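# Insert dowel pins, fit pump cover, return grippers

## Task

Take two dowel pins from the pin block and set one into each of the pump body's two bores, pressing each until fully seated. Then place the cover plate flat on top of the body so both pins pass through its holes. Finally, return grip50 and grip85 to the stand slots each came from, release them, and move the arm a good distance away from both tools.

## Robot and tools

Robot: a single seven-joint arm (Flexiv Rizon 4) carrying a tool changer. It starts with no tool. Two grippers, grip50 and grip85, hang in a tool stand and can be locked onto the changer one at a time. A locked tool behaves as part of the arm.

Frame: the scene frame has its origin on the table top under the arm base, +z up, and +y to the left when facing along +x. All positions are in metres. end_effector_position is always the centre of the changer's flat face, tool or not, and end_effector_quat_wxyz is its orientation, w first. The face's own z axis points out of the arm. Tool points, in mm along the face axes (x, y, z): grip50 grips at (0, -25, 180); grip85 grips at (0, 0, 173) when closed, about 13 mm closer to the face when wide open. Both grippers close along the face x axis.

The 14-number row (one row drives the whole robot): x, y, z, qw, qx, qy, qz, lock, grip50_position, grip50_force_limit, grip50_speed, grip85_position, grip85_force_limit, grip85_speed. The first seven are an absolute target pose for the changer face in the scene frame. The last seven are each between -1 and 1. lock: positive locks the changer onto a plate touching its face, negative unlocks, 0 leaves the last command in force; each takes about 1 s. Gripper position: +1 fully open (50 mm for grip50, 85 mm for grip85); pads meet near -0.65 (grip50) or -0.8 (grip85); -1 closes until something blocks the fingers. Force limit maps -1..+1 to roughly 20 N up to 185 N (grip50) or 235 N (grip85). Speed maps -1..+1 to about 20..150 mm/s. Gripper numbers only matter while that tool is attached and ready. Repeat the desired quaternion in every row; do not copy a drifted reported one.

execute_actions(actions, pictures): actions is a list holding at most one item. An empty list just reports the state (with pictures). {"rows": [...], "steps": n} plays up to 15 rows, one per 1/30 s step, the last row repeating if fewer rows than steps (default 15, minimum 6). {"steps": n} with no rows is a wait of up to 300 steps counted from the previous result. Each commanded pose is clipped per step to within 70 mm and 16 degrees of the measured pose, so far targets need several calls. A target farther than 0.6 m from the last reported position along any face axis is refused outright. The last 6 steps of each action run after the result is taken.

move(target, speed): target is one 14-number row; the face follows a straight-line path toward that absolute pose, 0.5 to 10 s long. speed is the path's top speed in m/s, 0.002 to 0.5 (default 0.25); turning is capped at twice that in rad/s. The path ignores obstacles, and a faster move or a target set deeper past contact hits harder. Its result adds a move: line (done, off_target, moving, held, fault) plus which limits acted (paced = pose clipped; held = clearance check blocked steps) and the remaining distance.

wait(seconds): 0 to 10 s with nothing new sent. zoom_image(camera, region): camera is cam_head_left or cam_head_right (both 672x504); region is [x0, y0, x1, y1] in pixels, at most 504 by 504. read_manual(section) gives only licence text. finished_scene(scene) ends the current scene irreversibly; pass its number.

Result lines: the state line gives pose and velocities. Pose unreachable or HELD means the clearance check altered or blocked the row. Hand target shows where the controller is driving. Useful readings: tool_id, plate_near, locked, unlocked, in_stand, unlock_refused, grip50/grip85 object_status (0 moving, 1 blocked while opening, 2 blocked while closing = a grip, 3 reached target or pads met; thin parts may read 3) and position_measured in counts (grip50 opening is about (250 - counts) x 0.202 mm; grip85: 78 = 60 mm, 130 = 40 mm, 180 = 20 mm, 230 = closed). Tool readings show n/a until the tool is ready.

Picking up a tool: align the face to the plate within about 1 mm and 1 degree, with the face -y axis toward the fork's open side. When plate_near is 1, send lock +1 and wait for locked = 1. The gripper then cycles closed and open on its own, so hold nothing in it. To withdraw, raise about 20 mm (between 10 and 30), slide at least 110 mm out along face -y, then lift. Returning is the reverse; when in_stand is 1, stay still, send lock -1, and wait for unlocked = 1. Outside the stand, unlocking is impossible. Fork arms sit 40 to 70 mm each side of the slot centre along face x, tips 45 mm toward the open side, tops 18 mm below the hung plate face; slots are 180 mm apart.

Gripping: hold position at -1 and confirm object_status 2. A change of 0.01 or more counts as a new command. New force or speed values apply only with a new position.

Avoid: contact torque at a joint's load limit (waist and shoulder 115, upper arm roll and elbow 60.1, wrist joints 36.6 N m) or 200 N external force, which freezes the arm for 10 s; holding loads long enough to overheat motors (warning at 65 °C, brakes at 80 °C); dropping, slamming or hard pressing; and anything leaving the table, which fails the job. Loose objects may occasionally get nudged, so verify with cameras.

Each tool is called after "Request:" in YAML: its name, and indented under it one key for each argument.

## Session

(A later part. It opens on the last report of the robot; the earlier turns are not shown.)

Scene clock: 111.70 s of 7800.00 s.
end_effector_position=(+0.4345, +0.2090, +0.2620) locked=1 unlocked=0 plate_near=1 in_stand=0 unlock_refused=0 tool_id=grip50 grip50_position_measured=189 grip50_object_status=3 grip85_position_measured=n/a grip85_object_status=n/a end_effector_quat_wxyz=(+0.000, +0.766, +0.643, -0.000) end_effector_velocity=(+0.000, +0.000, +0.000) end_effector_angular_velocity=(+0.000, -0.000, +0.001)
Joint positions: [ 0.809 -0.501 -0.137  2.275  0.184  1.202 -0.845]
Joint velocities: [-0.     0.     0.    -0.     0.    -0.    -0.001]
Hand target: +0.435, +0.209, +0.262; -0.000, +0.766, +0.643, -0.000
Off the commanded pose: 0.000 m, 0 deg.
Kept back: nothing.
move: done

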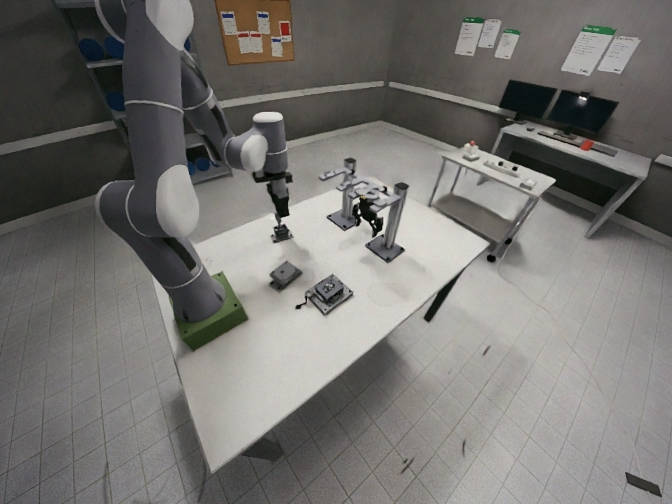

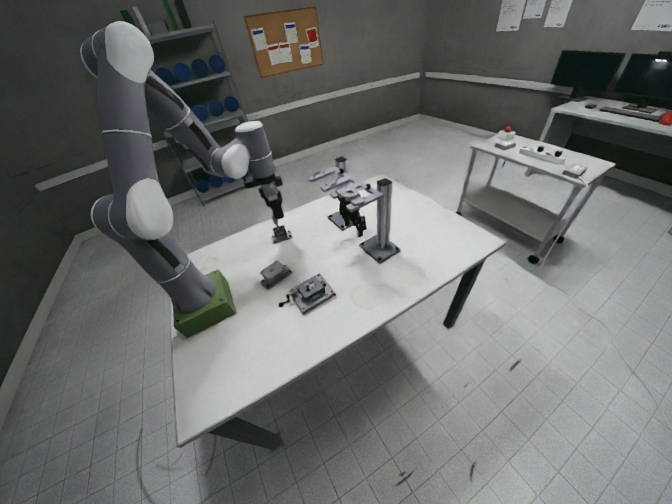

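Open wider for margin and descend in steps.

Request:
move:
  target: [0.4345,0.209,0.257,0,0.766,0.6428,0,0,0,1,1,1,0,0]
  speed: 0.008

Request:
move:
  target: [0.4345,0.209,0.253,0,0.766,0.6428,0,0,0,1,1,1,0,0]
  speed: 0.008

Request:
move:
  target: [0.4345,0.209,0.250,0,0.766,0.6428,0,0,0,1,1,1,0,0]
  speed: 0.008

Scene clock: 112.77 s of 7800.00 s.
end_effector_position=(+0.4345, +0.2090, +0.2570) locked=1 unlocked=0 plate_near=1 in_stand=0 unlock_refused=0 tool_id=grip50 grip50_position_measured=152 grip50_object_status=3 grip85_position_measured=n/a grip85_object_status=n/a end_effector_quat_wxyz=(+0.000, +0.766, +0.643, -0.000) end_effector_velocity=(-0.000, -0.000, -0.000) end_effector_angular_velocity=(-0.000, +0.000, +0.001)
Joint positions: [ 0.805 -0.516 -0.132  2.273  0.187  1.214 -0.847]
Joint velocities: [-0.    -0.     0.     0.    -0.     0.    -0.001]
Hand target: +0.435, +0.209, +0.257; -0.000, +0.766, +0.643, -0.000
Off the commanded pose: 0.000 m, 0 deg.
Kept back: nothing.
move: done

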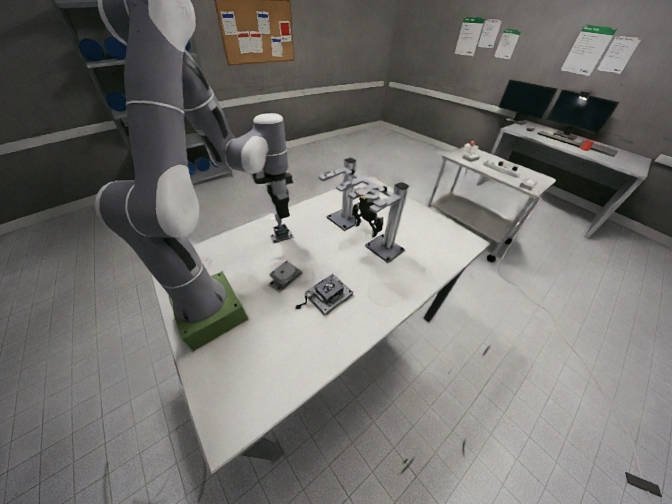

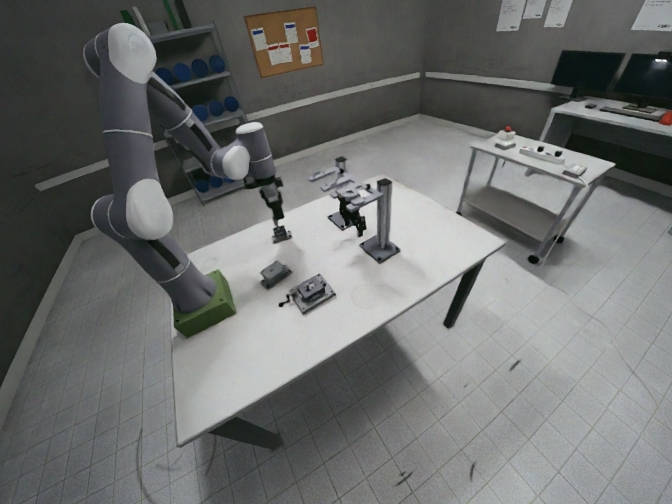

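Scene clock: 113.50 s of 7800.00 s.
end_effector_position=(+0.4353, +0.2095, +0.2549) locked=1 unlocked=0 plate_near=1 in_stand=0 unlock_refused=0 tool_id=grip50 grip50_position_measured=152 grip50_object_status=3 grip85_position_measured=n/a grip85_object_status=n/a end_effector_quat_wxyz=(-0.000, +0.766, +0.643, +0.002) end_effector_velocity=(-0.000, +0.000, -0.000) end_effector_angular_velocity=(+0.000, +0.000, +0.000)
Joint positions: [ 0.801 -0.524 -0.128  2.27   0.19   1.224 -0.849]
Joint velocities: [-0.    -0.     0.001  0.     0.     0.    -0.   ]
Hand target: +0.435, +0.209, +0.253; -0.000, +0.766, +0.643, -0.000
Off the commanded pose: 0.002 m, 0 deg.
Kept back: nothing.
move: done

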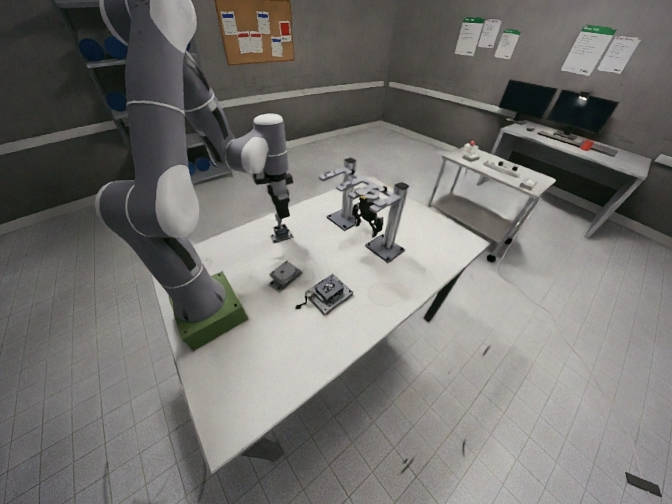

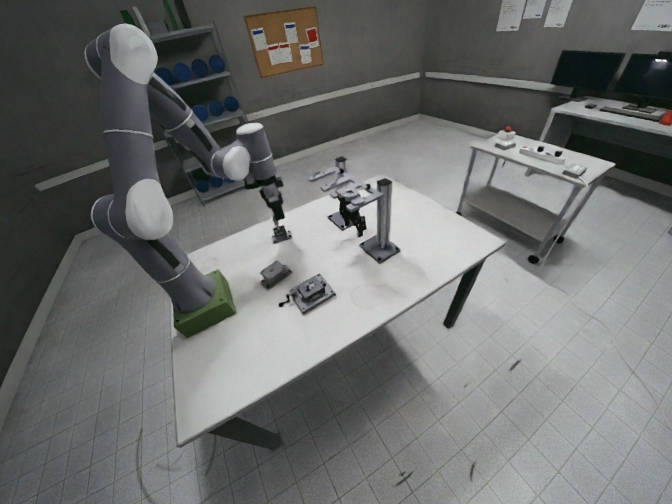

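Scene clock: 124.20 s of 7800.00 s.
end_effector_position=(+0.4360, +0.2098, +0.2551) locked=1 unlocked=0 plate_near=1 in_stand=0 unlock_refused=0 tool_id=grip50 grip50_position_measured=152 grip50_object_status=3 grip85_position_measured=n/a grip85_object_status=n/a end_effector_quat_wxyz=(-0.001, +0.766, +0.643, +0.004) end_effector_velocity=(+0.000, +0.000, +0.000) end_effector_angular_velocity=(-0.000, -0.000, +0.000)
Joint positions: [ 0.799 -0.525 -0.126  2.269  0.193  1.228 -0.853]
Joint velocities: [ 0.     0.    -0.     0.    -0.001 -0.     0.   ]
Hand target: +0.436, +0.210, +0.254; -0.001, +0.766, +0.643, +0.003
Off the commanded pose: 0.005 m, 1 deg.
FORCE FAULT: contact force on the arm reached its limit, and the arm stopped for 10 seconds. The contact can be on any part of the arm, not only on its tool. The arm's remaining commands of this call were not run. The arm holds still and accepts commands again. Move the arm away from the contact; if what it grips holds it there, let go first. Pushing or pulling that hard again can fault the arm again.
Kept back: nothing.
move: fault

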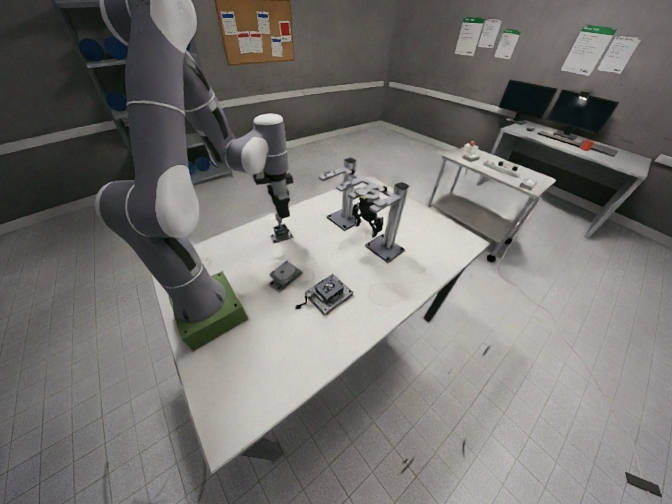

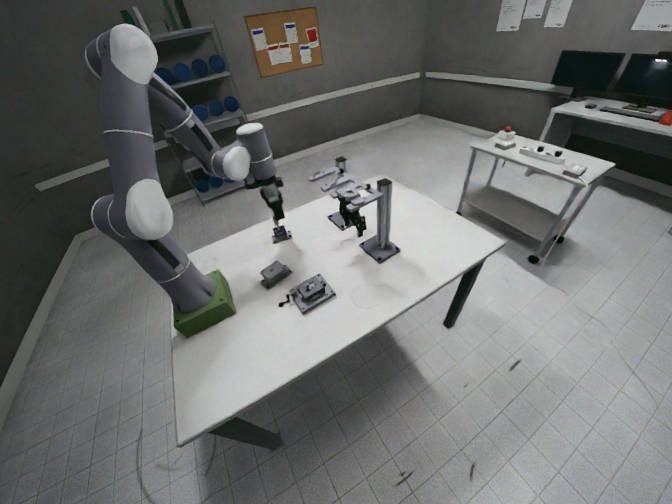

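Request:
move:
  target: [0.4345,0.209,0.2555,0,0.766,0.6428,0,0,0,1,1,1,0,0]
  speed: 0.008

Request:
zoom_image:
  camera: "cam_head_left"
  region: [266,212,296,237]

Request:
zoom_image:
  camera: "cam_head_right"
  region: [264,212,294,237]

Scene clock: 125.20 s of 7800.00 s.
end_effector_position=(+0.4345, +0.2090, +0.2554) locked=1 unlocked=0 plate_near=1 in_stand=0 unlock_refused=0 tool_id=grip50 grip50_position_measured=152 grip50_object_status=3 grip85_position_measured=n/a grip85_object_status=n/a end_effector_quat_wxyz=(+0.000, +0.766, +0.643, +0.000) end_effector_velocity=(+0.000, +0.000, +0.000) end_effector_angular_velocity=(+0.000, -0.000, -0.001)
Joint positions: [ 0.804 -0.521 -0.131  2.272  0.19   1.218 -0.849]
Joint velocities: [ 0.     0.    -0.    -0.     0.    -0.     0.001]
Hand target: +0.434, +0.209, +0.255; +0.000, +0.766, +0.643, +0.000
Off the commanded pose: 0.000 m, 0 deg.
Kept back: nothing.
move: done

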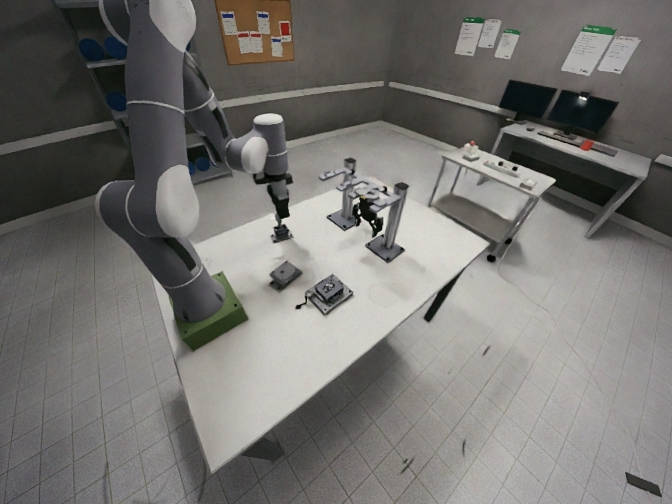

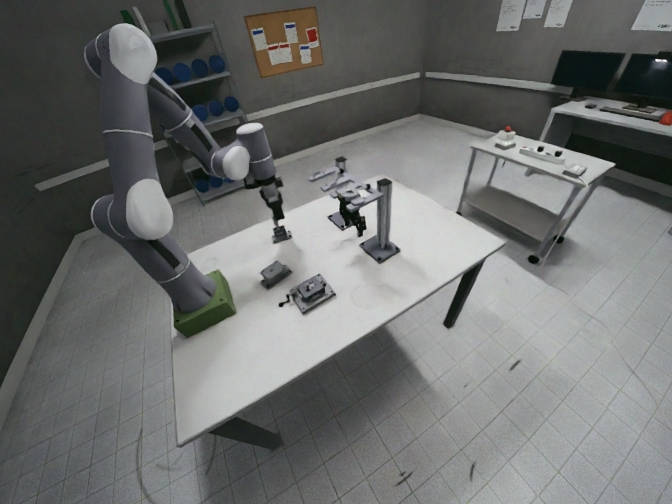

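Region (266, 212, 296, 237) of cam_head_left's 672x504 image, scaled by 16.800, with more detail than that image has.

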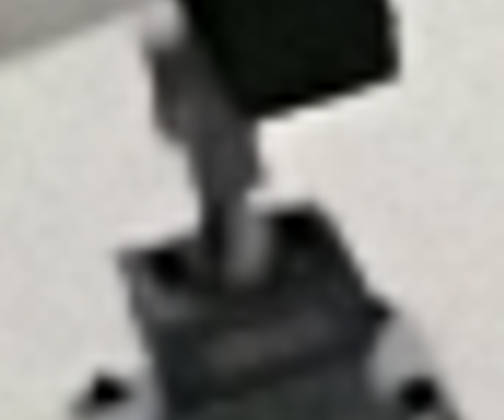

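Region (264, 212, 294, 237) of cam_head_right's 672x504 image, scaled by 16.800, with more detail than that image has.

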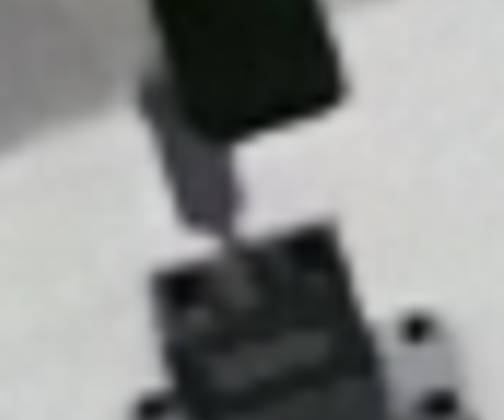

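Request:
move:
  target: [0.4347,0.211,0.258,0,0.766,0.6428,0,0,1,-1,1,1,0,0]
  speed: 0.01

Request:
move:
  target: [0.4347,0.211,0.2535,0,0.766,0.6428,0,0,1,-1,1,1,0,0]
  speed: 0.006

Scene clock: 126.23 s of 7800.00 s.
end_effector_position=(+0.4347, +0.2110, +0.2580) locked=1 unlocked=0 plate_near=1 in_stand=0 unlock_refused=0 tool_id=grip50 grip50_position_measured=3 grip50_object_status=3 grip85_position_measured=n/a grip85_object_status=n/a end_effector_quat_wxyz=(-0.000, +0.766, +0.643, +0.000) end_effector_velocity=(-0.000, +0.000, -0.000) end_effector_angular_velocity=(-0.000, +0.000, -0.000)
Joint positions: [ 0.809 -0.515 -0.134  2.27   0.188  1.21  -0.845]
Joint velocities: [ 0.    -0.     0.     0.    -0.001  0.     0.001]
Hand target: +0.435, +0.211, +0.258; -0.000, +0.766, +0.643, -0.000
Off the commanded pose: 0.000 m, 0 deg.
Kept back: nothing.
move: done

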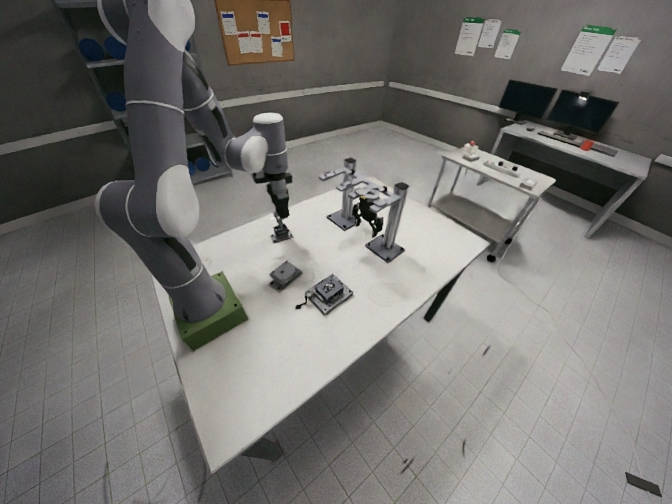

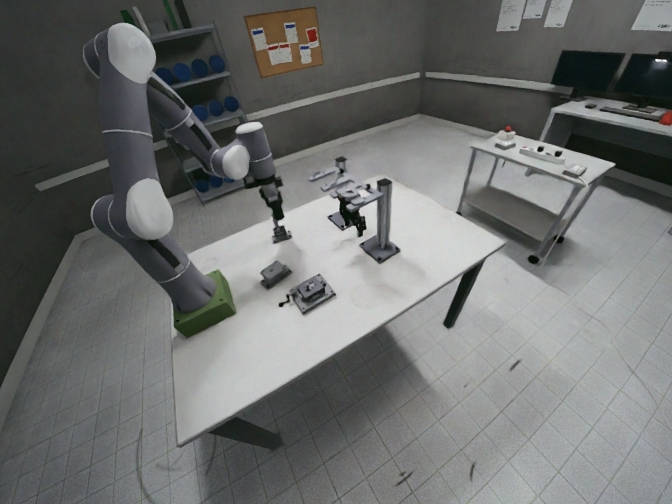

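Scene clock: 127.20 s of 7800.00 s.
end_effector_position=(+0.4347, +0.2110, +0.2535) locked=1 unlocked=0 plate_near=1 in_stand=0 unlock_refused=0 tool_id=grip50 grip50_position_measured=3 grip50_object_status=3 grip85_position_measured=n/a grip85_object_status=n/a end_effector_quat_wxyz=(+0.000, +0.766, +0.643, -0.000) end_effector_velocity=(-0.000, +0.000, +0.000) end_effector_angular_velocity=(+0.000, -0.000, +0.003)
Joint positions: [ 0.805 -0.528 -0.129  2.268  0.19   1.221 -0.846]
Joint velocities: [-0.     0.     0.001 -0.    -0.002  0.    -0.001]
Hand target: +0.435, +0.211, +0.254; -0.000, +0.766, +0.643, -0.000
Off the commanded pose: 0.000 m, 0 deg.
Kept back: nothing.
move: done

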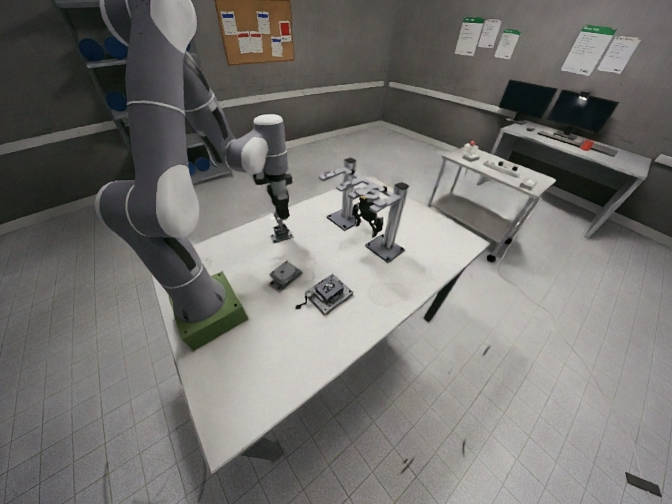

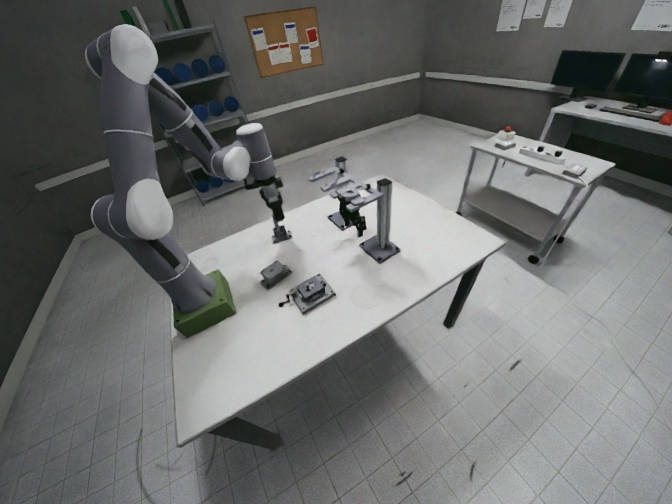

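Request:
move:
  target: [0.4347,0.211,0.246,0,0.766,0.6428,0,0,1,-1,1,1,0,0]
  speed: 0.01

Request:
move:
  target: [0.4347,0.211,0.246,0,0.766,0.6428,0,0,-1,-1,-0.5,1,0,0]
  speed: 0.01

Scene clock: 128.40 s of 7800.00 s.
end_effector_position=(+0.4347, +0.2110, +0.2460) locked=1 unlocked=0 plate_near=1 in_stand=0 unlock_refused=0 tool_id=grip50 grip50_position_measured=3 grip50_object_status=3 grip85_position_measured=n/a grip85_object_status=n/a end_effector_quat_wxyz=(+0.000, +0.766, +0.643, -0.000) end_effector_velocity=(+0.000, -0.000, +0.000) end_effector_angular_velocity=(+0.000, -0.000, -0.001)
Joint positions: [ 0.799 -0.55  -0.121  2.263  0.195  1.239 -0.85 ]
Joint velocities: [-0.     0.    -0.    -0.    -0.     0.     0.001]
Hand target: +0.435, +0.211, +0.246; -0.000, +0.766, +0.643, -0.000
Off the commanded pose: 0.000 m, 0 deg.
Kept back: nothing.
move: done

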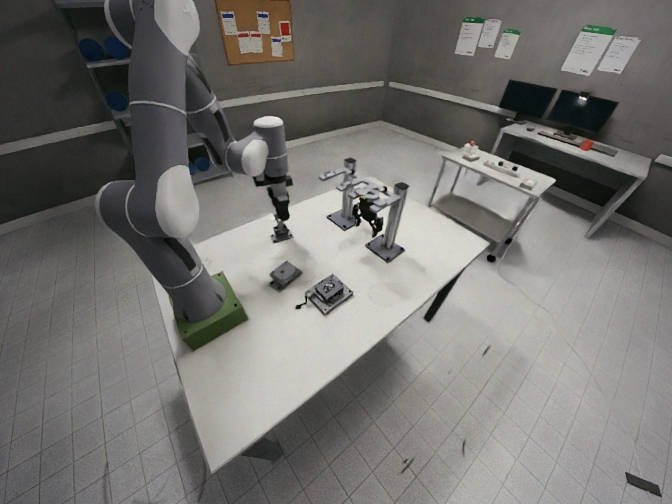

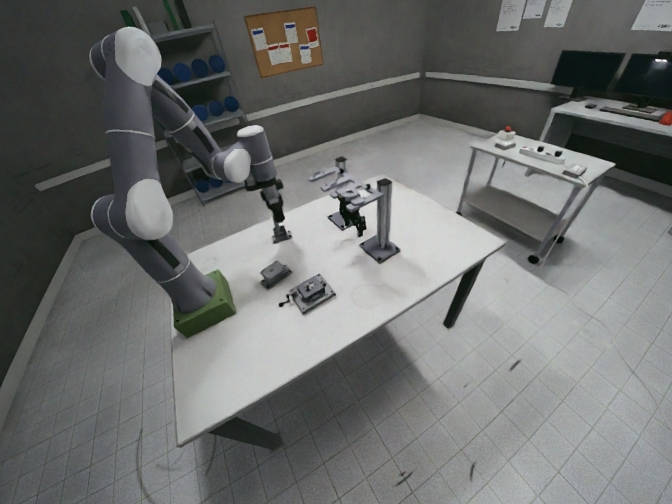

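Scene clock: 129.10 s of 7800.00 s.
end_effector_position=(+0.4345, +0.2090, +0.2455) locked=1 unlocked=0 plate_near=1 in_stand=0 unlock_refused=0 tool_id=grip50 grip50_position_measured=54 grip50_object_status=2 grip85_position_measured=n/a grip85_object_status=n/a end_effector_quat_wxyz=(+0.000, +0.767, +0.642, -0.002) end_effector_velocity=(-0.000, +0.000, -0.000) end_effector_angular_velocity=(-0.000, +0.000, +0.001)
Joint positions: [ 0.799 -0.55  -0.123  2.265  0.196  1.237 -0.851]
Joint velocities: [ 0.001 -0.    -0.    -0.     0.    -0.    -0.001]
Hand target: +0.435, +0.211, +0.246; -0.000, +0.766, +0.643, -0.000
Off the commanded pose: 0.002 m, 0 deg.
Kept back: nothing.
move: done

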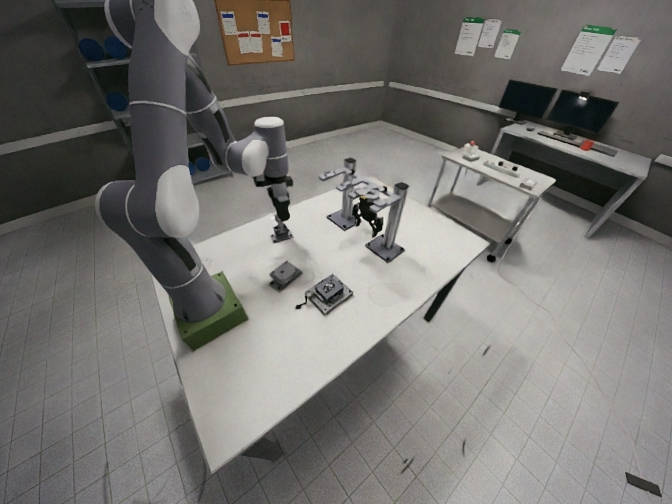

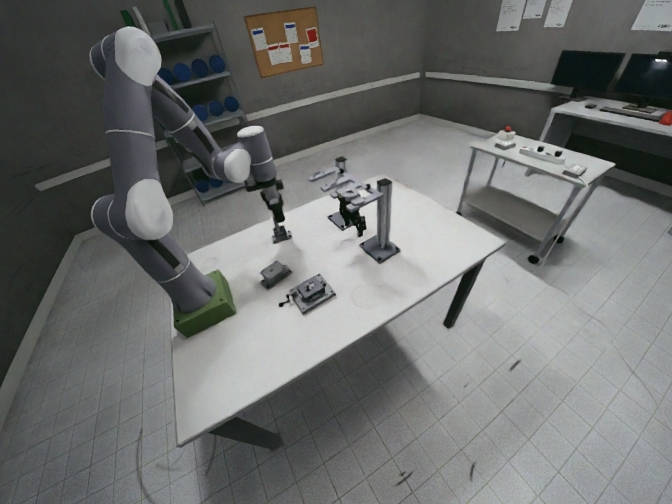

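Request:
move:
  target: [0.4342,0.208,0.246,0,0.766,0.6428,0,0,0.9,-1,0,1,0,0]
  speed: 0.01

Request:
move:
  target: [0.4342,0.208,0.246,0,0.766,0.6428,0,0,-1,-1,-0.5,1,0,0]
  speed: 0.01

Scene clock: 130.03 s of 7800.00 s.
end_effector_position=(+0.4342, +0.2080, +0.2459) locked=1 unlocked=0 plate_near=1 in_stand=0 unlock_refused=0 tool_id=grip50 grip50_position_measured=18 grip50_object_status=3 grip85_position_measured=n/a grip85_object_status=n/a end_effector_quat_wxyz=(+0.000, +0.766, +0.643, -0.000) end_effector_velocity=(-0.000, -0.000, +0.000) end_effector_angular_velocity=(+0.000, +0.000, -0.001)
Joint positions: [ 0.795 -0.548 -0.121  2.268  0.196  1.242 -0.855]
Joint velocities: [-0.     0.     0.     0.    -0.    -0.     0.001]
Hand target: +0.434, +0.208, +0.246; +0.000, +0.766, +0.643, +0.000
Off the commanded pose: 0.000 m, 0 deg.
Kept back: nothing.
move: done

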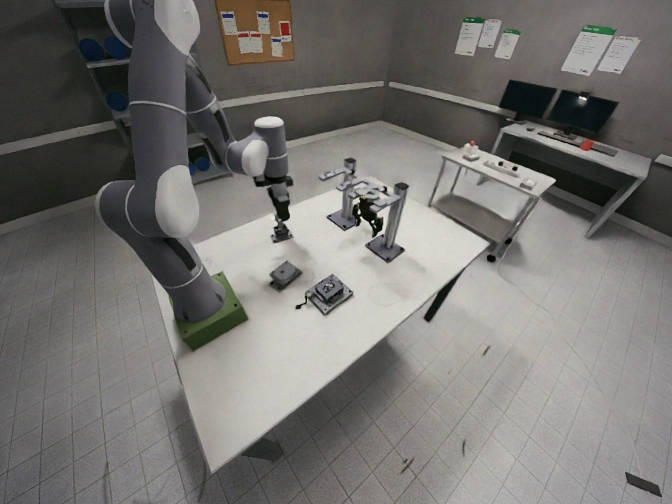

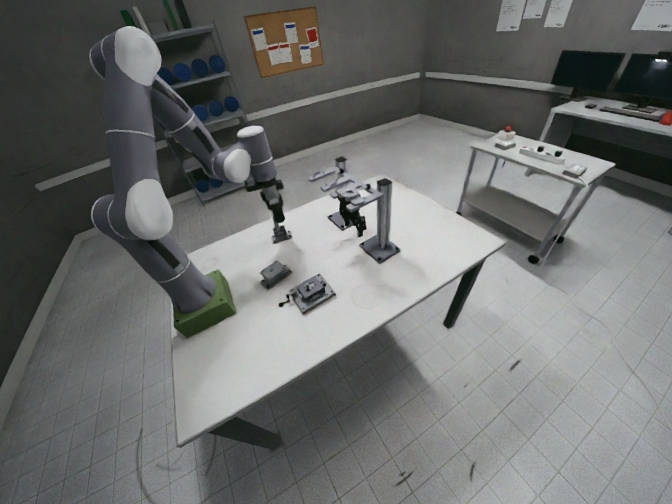

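Scene clock: 130.73 s of 7800.00 s.
end_effector_position=(+0.4342, +0.2079, +0.2459) locked=1 unlocked=0 plate_near=1 in_stand=0 unlock_refused=0 tool_id=grip50 grip50_position_measured=54 grip50_object_status=2 grip85_position_measured=n/a grip85_object_status=n/a end_effector_quat_wxyz=(+0.000, +0.766, +0.643, -0.000) end_effector_velocity=(-0.000, +0.000, -0.000) end_effector_angular_velocity=(+0.000, +0.000, +0.000)
Joint positions: [ 0.795 -0.548 -0.121  2.268  0.196  1.242 -0.855]
Joint velocities: [ 0.  0.  0.  0.  0.  0. -0.]
Hand target: +0.434, +0.208, +0.246; -0.000, +0.766, +0.643, -0.000
Off the commanded pose: 0.000 m, 0 deg.
Kept back: nothing.
move: done

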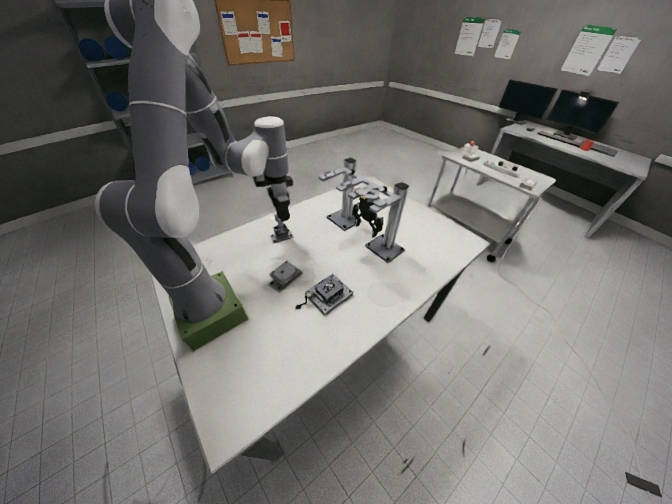

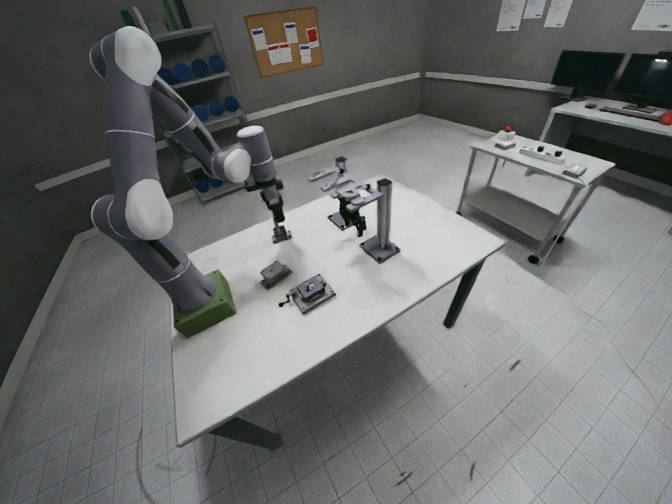

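Centred. Now into the pocket.

Request:
move:
  target: [0.4342,0.2079,0.246,0,0.766,0.6428,0,0,0.9,1,1,1,0,0]
  speed: 0.01

Request:
move:
  target: [0.4342,0.2079,0.259,0,0.766,0.6428,0,0,0.9,1,1,1,0,0]
  speed: 0.03

Request:
move:
  target: [0.4342,0.2079,0.259,0,0.766,0.6428,0,0,-0.3,1,1,1,0,0]
  speed: 0.03

Request:
move:
  target: [0.4342,0.2079,0.2535,0,0.766,0.6428,0,0,-0.3,1,1,1,0,0]
  speed: 0.006

Scene clock: 131.70 s of 7800.00 s.
end_effector_position=(+0.4342, +0.2079, +0.2459) locked=1 unlocked=0 plate_near=1 in_stand=0 unlock_refused=0 tool_id=grip50 grip50_position_measured=18 grip50_object_status=3 grip85_position_measured=n/a grip85_object_status=n/a end_effector_quat_wxyz=(+0.000, +0.766, +0.643, -0.000) end_effector_velocity=(-0.000, -0.000, -0.000) end_effector_angular_velocity=(+0.000, +0.000, -0.001)
Joint positions: [ 0.795 -0.548 -0.121  2.268  0.196  1.242 -0.855]
Joint velocities: [ 0. -0.  0.  0.  0.  0.  0.]
Hand target: +0.434, +0.208, +0.246; +0.000, +0.766, +0.643, -0.000
Off the commanded pose: 0.000 m, 0 deg.
Kept back: nothing.
move: done

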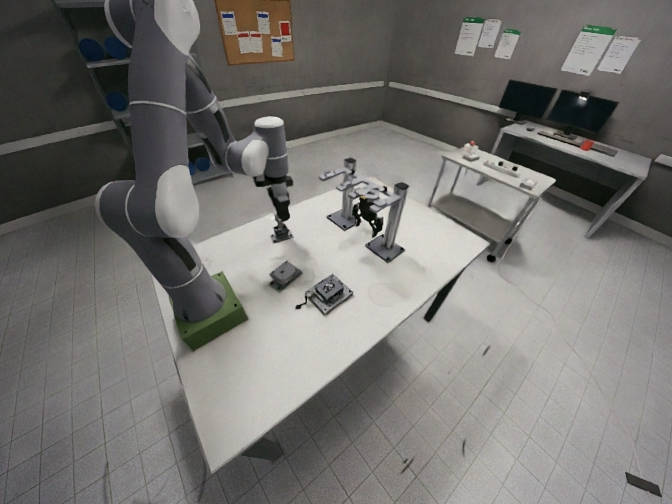

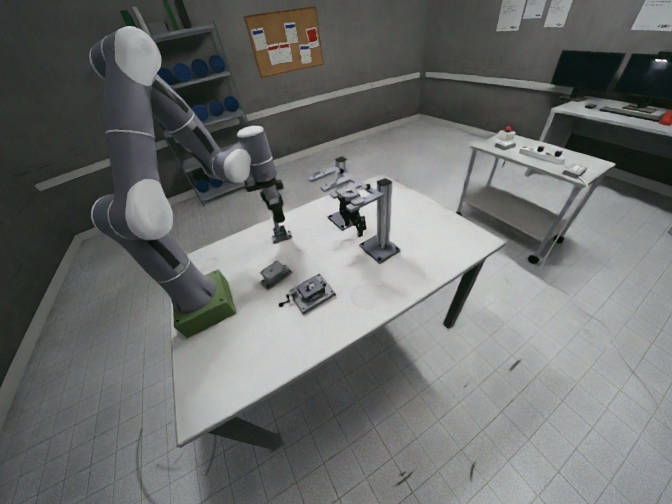

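Scene clock: 132.40 s of 7800.00 s.
end_effector_position=(+0.4343, +0.2079, +0.2591) locked=1 unlocked=0 plate_near=1 in_stand=0 unlock_refused=0 tool_id=grip50 grip50_position_measured=18 grip50_object_status=3 grip85_position_measured=n/a grip85_object_status=n/a end_effector_quat_wxyz=(-0.000, +0.766, +0.643, +0.000) end_effector_velocity=(+0.000, +0.000, +0.000) end_effector_angular_velocity=(+0.000, -0.000, -0.000)
Joint positions: [ 0.804 -0.509 -0.133  2.276  0.185  1.212 -0.847]
Joint velocities: [ 0.  0.  0. -0.  0. -0.  0.]
Hand target: +0.434, +0.208, +0.259; +0.000, +0.766, +0.643, +0.000
Off the commanded pose: 0.000 m, 0 deg.
Kept back: nothing.
move: done

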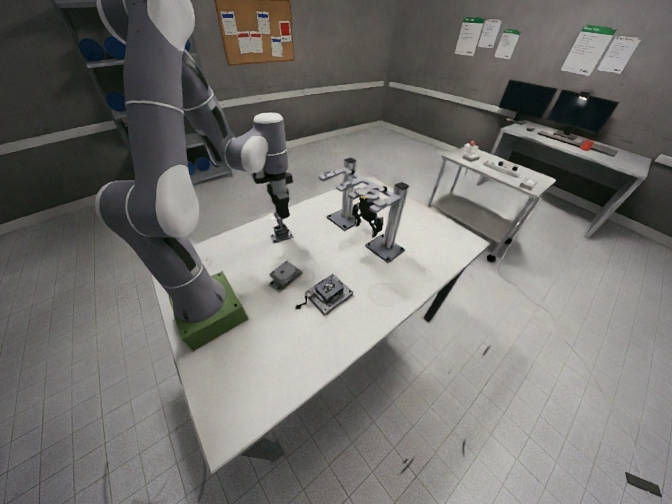

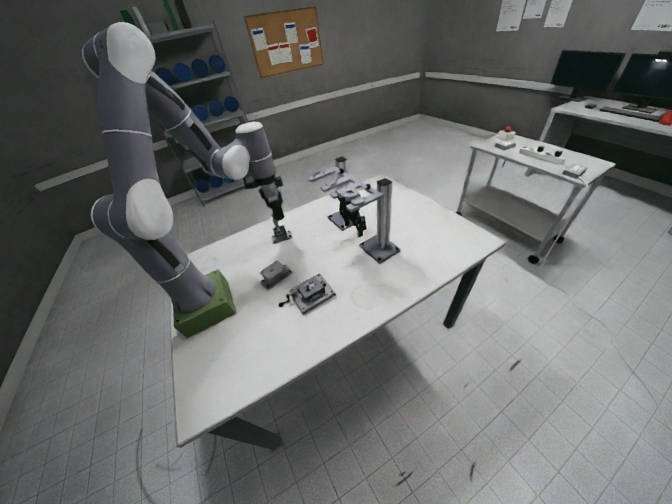

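Scene clock: 133.10 s of 7800.00 s.
end_effector_position=(+0.4343, +0.2079, +0.2591) locked=1 unlocked=0 plate_near=1 in_stand=0 unlock_refused=0 tool_id=grip50 grip50_position_measured=198 grip50_object_status=3 grip85_position_measured=n/a grip85_object_status=n/a end_effector_quat_wxyz=(-0.000, +0.766, +0.643, +0.000) end_effector_velocity=(+0.000, -0.000, +0.000) end_effector_angular_velocity=(+0.000, -0.000, +0.001)
Joint positions: [ 0.804 -0.509 -0.133  2.276  0.185  1.212 -0.847]
Joint velocities: [-0.     0.    -0.    -0.     0.    -0.    -0.001]
Hand target: +0.434, +0.208, +0.259; +0.000, +0.766, +0.643, +0.000
Off the commanded pose: 0.000 m, 0 deg.
Kept back: nothing.
move: done

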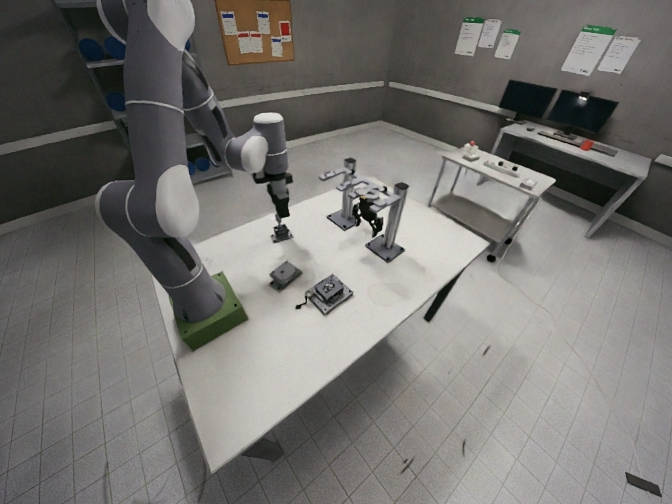

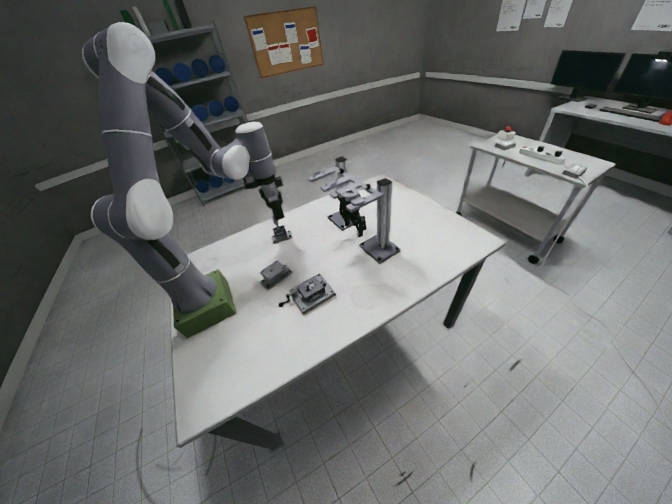

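Scene clock: 134.27 s of 7800.00 s.
end_effector_position=(+0.4342, +0.2079, +0.2535) locked=1 unlocked=0 plate_near=1 in_stand=0 unlock_refused=0 tool_id=grip50 grip50_position_measured=198 grip50_object_status=3 grip85_position_measured=n/a grip85_object_status=n/a end_effector_quat_wxyz=(+0.000, +0.766, +0.643, -0.000) end_effector_velocity=(+0.000, -0.000, +0.000) end_effector_angular_velocity=(+0.000, -0.000, -0.001)
Joint positions: [ 0.799 -0.526 -0.127  2.273  0.188  1.224 -0.849]
Joint velocities: [-0.  0.  0.  0.  0.  0.  0.]
Hand target: +0.434, +0.208, +0.254; -0.000, +0.766, +0.643, -0.000
Off the commanded pose: 0.000 m, 0 deg.
Kept back: nothing.
move: done

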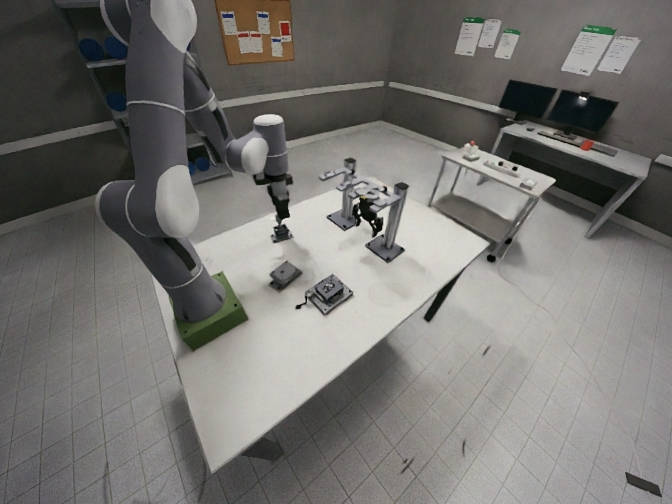

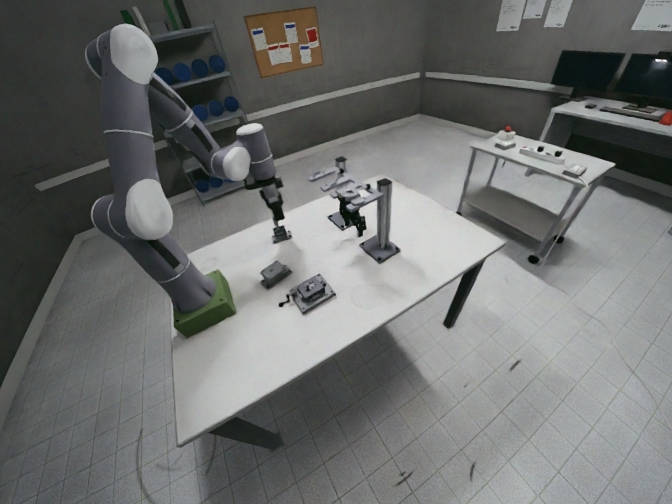

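In. Touch walls ±4 mm.

Request:
move:
  target: [0.4342,0.2079,0.248,0,0.766,0.6428,0,0,-0.3,1,1,1,0,0]
  speed: 0.008

Request:
move:
  target: [0.4381,0.2072,0.248,0,0.766,0.6428,0,0,-0.3,1,1,1,0,0]
  speed: 0.006

Request:
move:
  target: [0.4303,0.2086,0.248,0,0.766,0.6428,0,0,-0.3,1,1,1,0,0]
  speed: 0.006

Scene clock: 135.40 s of 7800.00 s.
end_effector_position=(+0.4342, +0.2079, +0.2480) locked=1 unlocked=0 plate_near=1 in_stand=0 unlock_refused=0 tool_id=grip50 grip50_position_measured=198 grip50_object_status=3 grip85_position_measured=n/a grip85_object_status=n/a end_effector_quat_wxyz=(+0.000, +0.766, +0.643, -0.000) end_effector_velocity=(+0.000, +0.000, +0.000) end_effector_angular_velocity=(+0.000, -0.000, -0.000)
Joint positions: [ 0.794 -0.542 -0.121  2.27   0.191  1.238 -0.851]
Joint velocities: [-0.     0.     0.     0.    -0.001  0.     0.001]
Hand target: +0.434, +0.208, +0.248; -0.000, +0.766, +0.643, -0.000
Off the commanded pose: 0.000 m, 0 deg.
Kept back: nothing.
move: done

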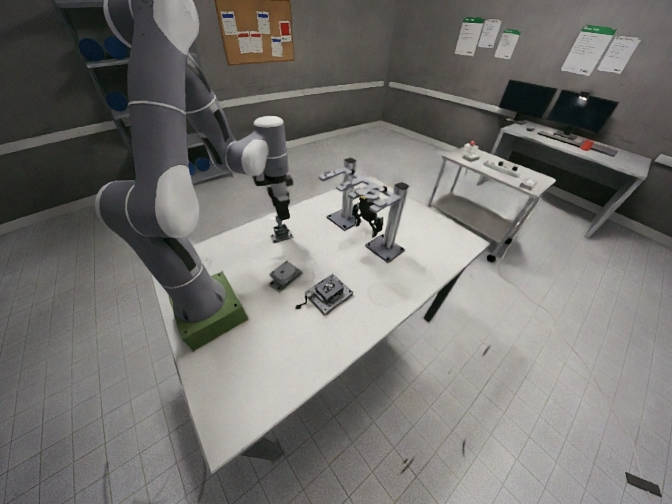

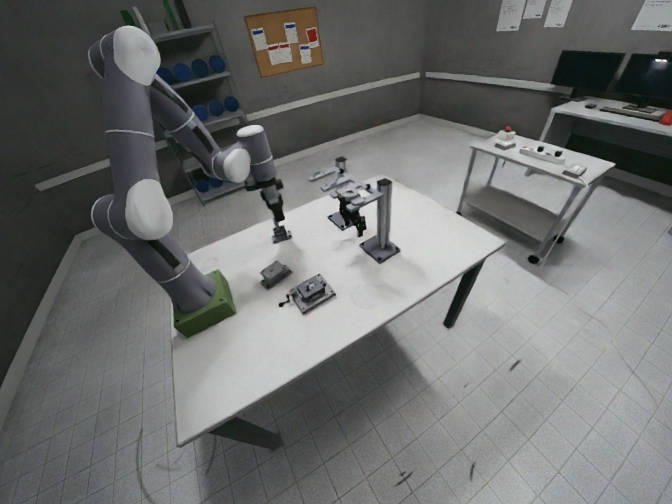

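Scene clock: 136.30 s of 7800.00 s.
end_effector_position=(+0.4377, +0.2073, +0.2479) locked=1 unlocked=0 plate_near=1 in_stand=0 unlock_refused=0 tool_id=grip50 grip50_position_measured=198 grip50_object_status=3 grip85_position_measured=n/a grip85_object_status=n/a end_effector_quat_wxyz=(-0.000, +0.766, +0.643, -0.000) end_effector_velocity=(-0.000, -0.000, -0.000) end_effector_angular_velocity=(-0.000, +0.000, +0.001)
Joint positions: [ 0.787 -0.545 -0.121  2.261  0.191  1.232 -0.857]
Joint velocities: [ 0. -0.  0.  0. -0. -0. -0.]
Hand target: +0.438, +0.207, +0.248; +0.000, +0.766, +0.643, +0.000
Off the commanded pose: 0.000 m, 0 deg.
Kept back: nothing.
move: done

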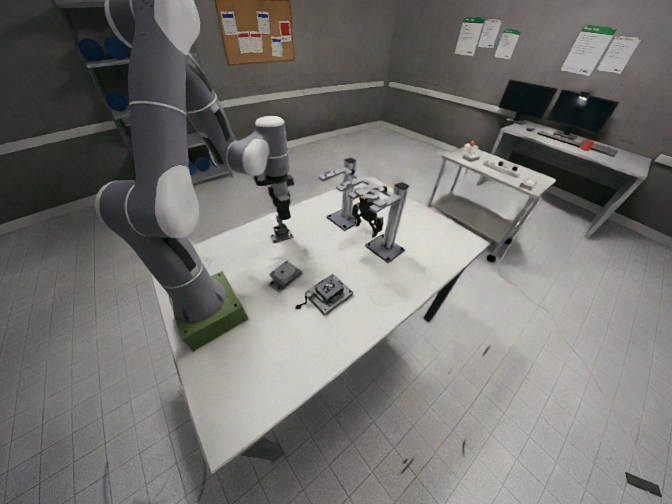

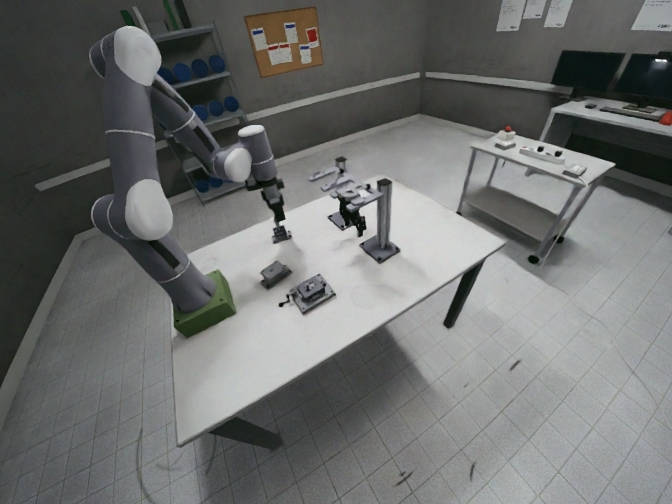

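Scene clock: 137.77 s of 7800.00 s.
end_effector_position=(+0.4324, +0.2081, +0.2489) locked=1 unlocked=0 plate_near=1 in_stand=0 unlock_refused=0 tool_id=grip50 grip50_position_measured=198 grip50_object_status=3 grip85_position_measured=n/a grip85_object_status=n/a end_effector_quat_wxyz=(+0.001, +0.767, +0.642, +0.002) end_effector_velocity=(+0.000, +0.000, +0.000) end_effector_angular_velocity=(+0.001, -0.000, -0.000)
Joint positions: [ 0.799 -0.539 -0.122  2.277  0.191  1.247 -0.846]
Joint velocities: [-0.     0.     0.    -0.     0.001 -0.    -0.   ]
Hand target: +0.430, +0.209, +0.248; +0.000, +0.766, +0.643, -0.000
Off the commanded pose: 0.002 m, 0 deg.
Kept back: nothing.
move: done

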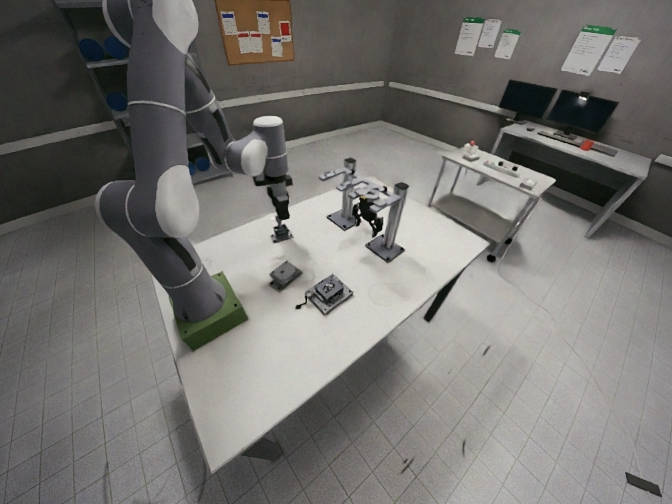

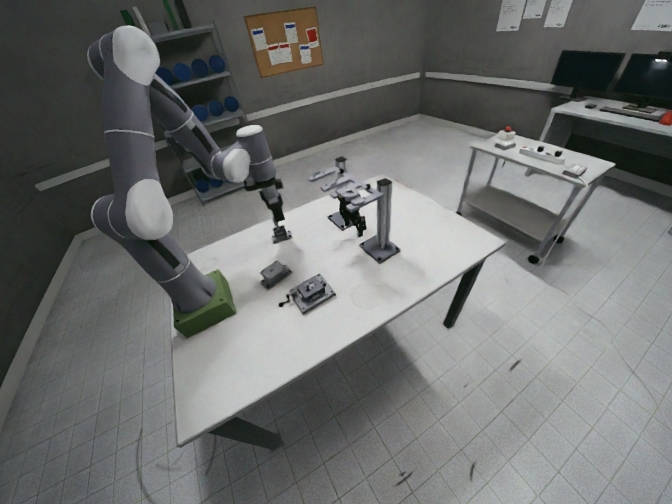

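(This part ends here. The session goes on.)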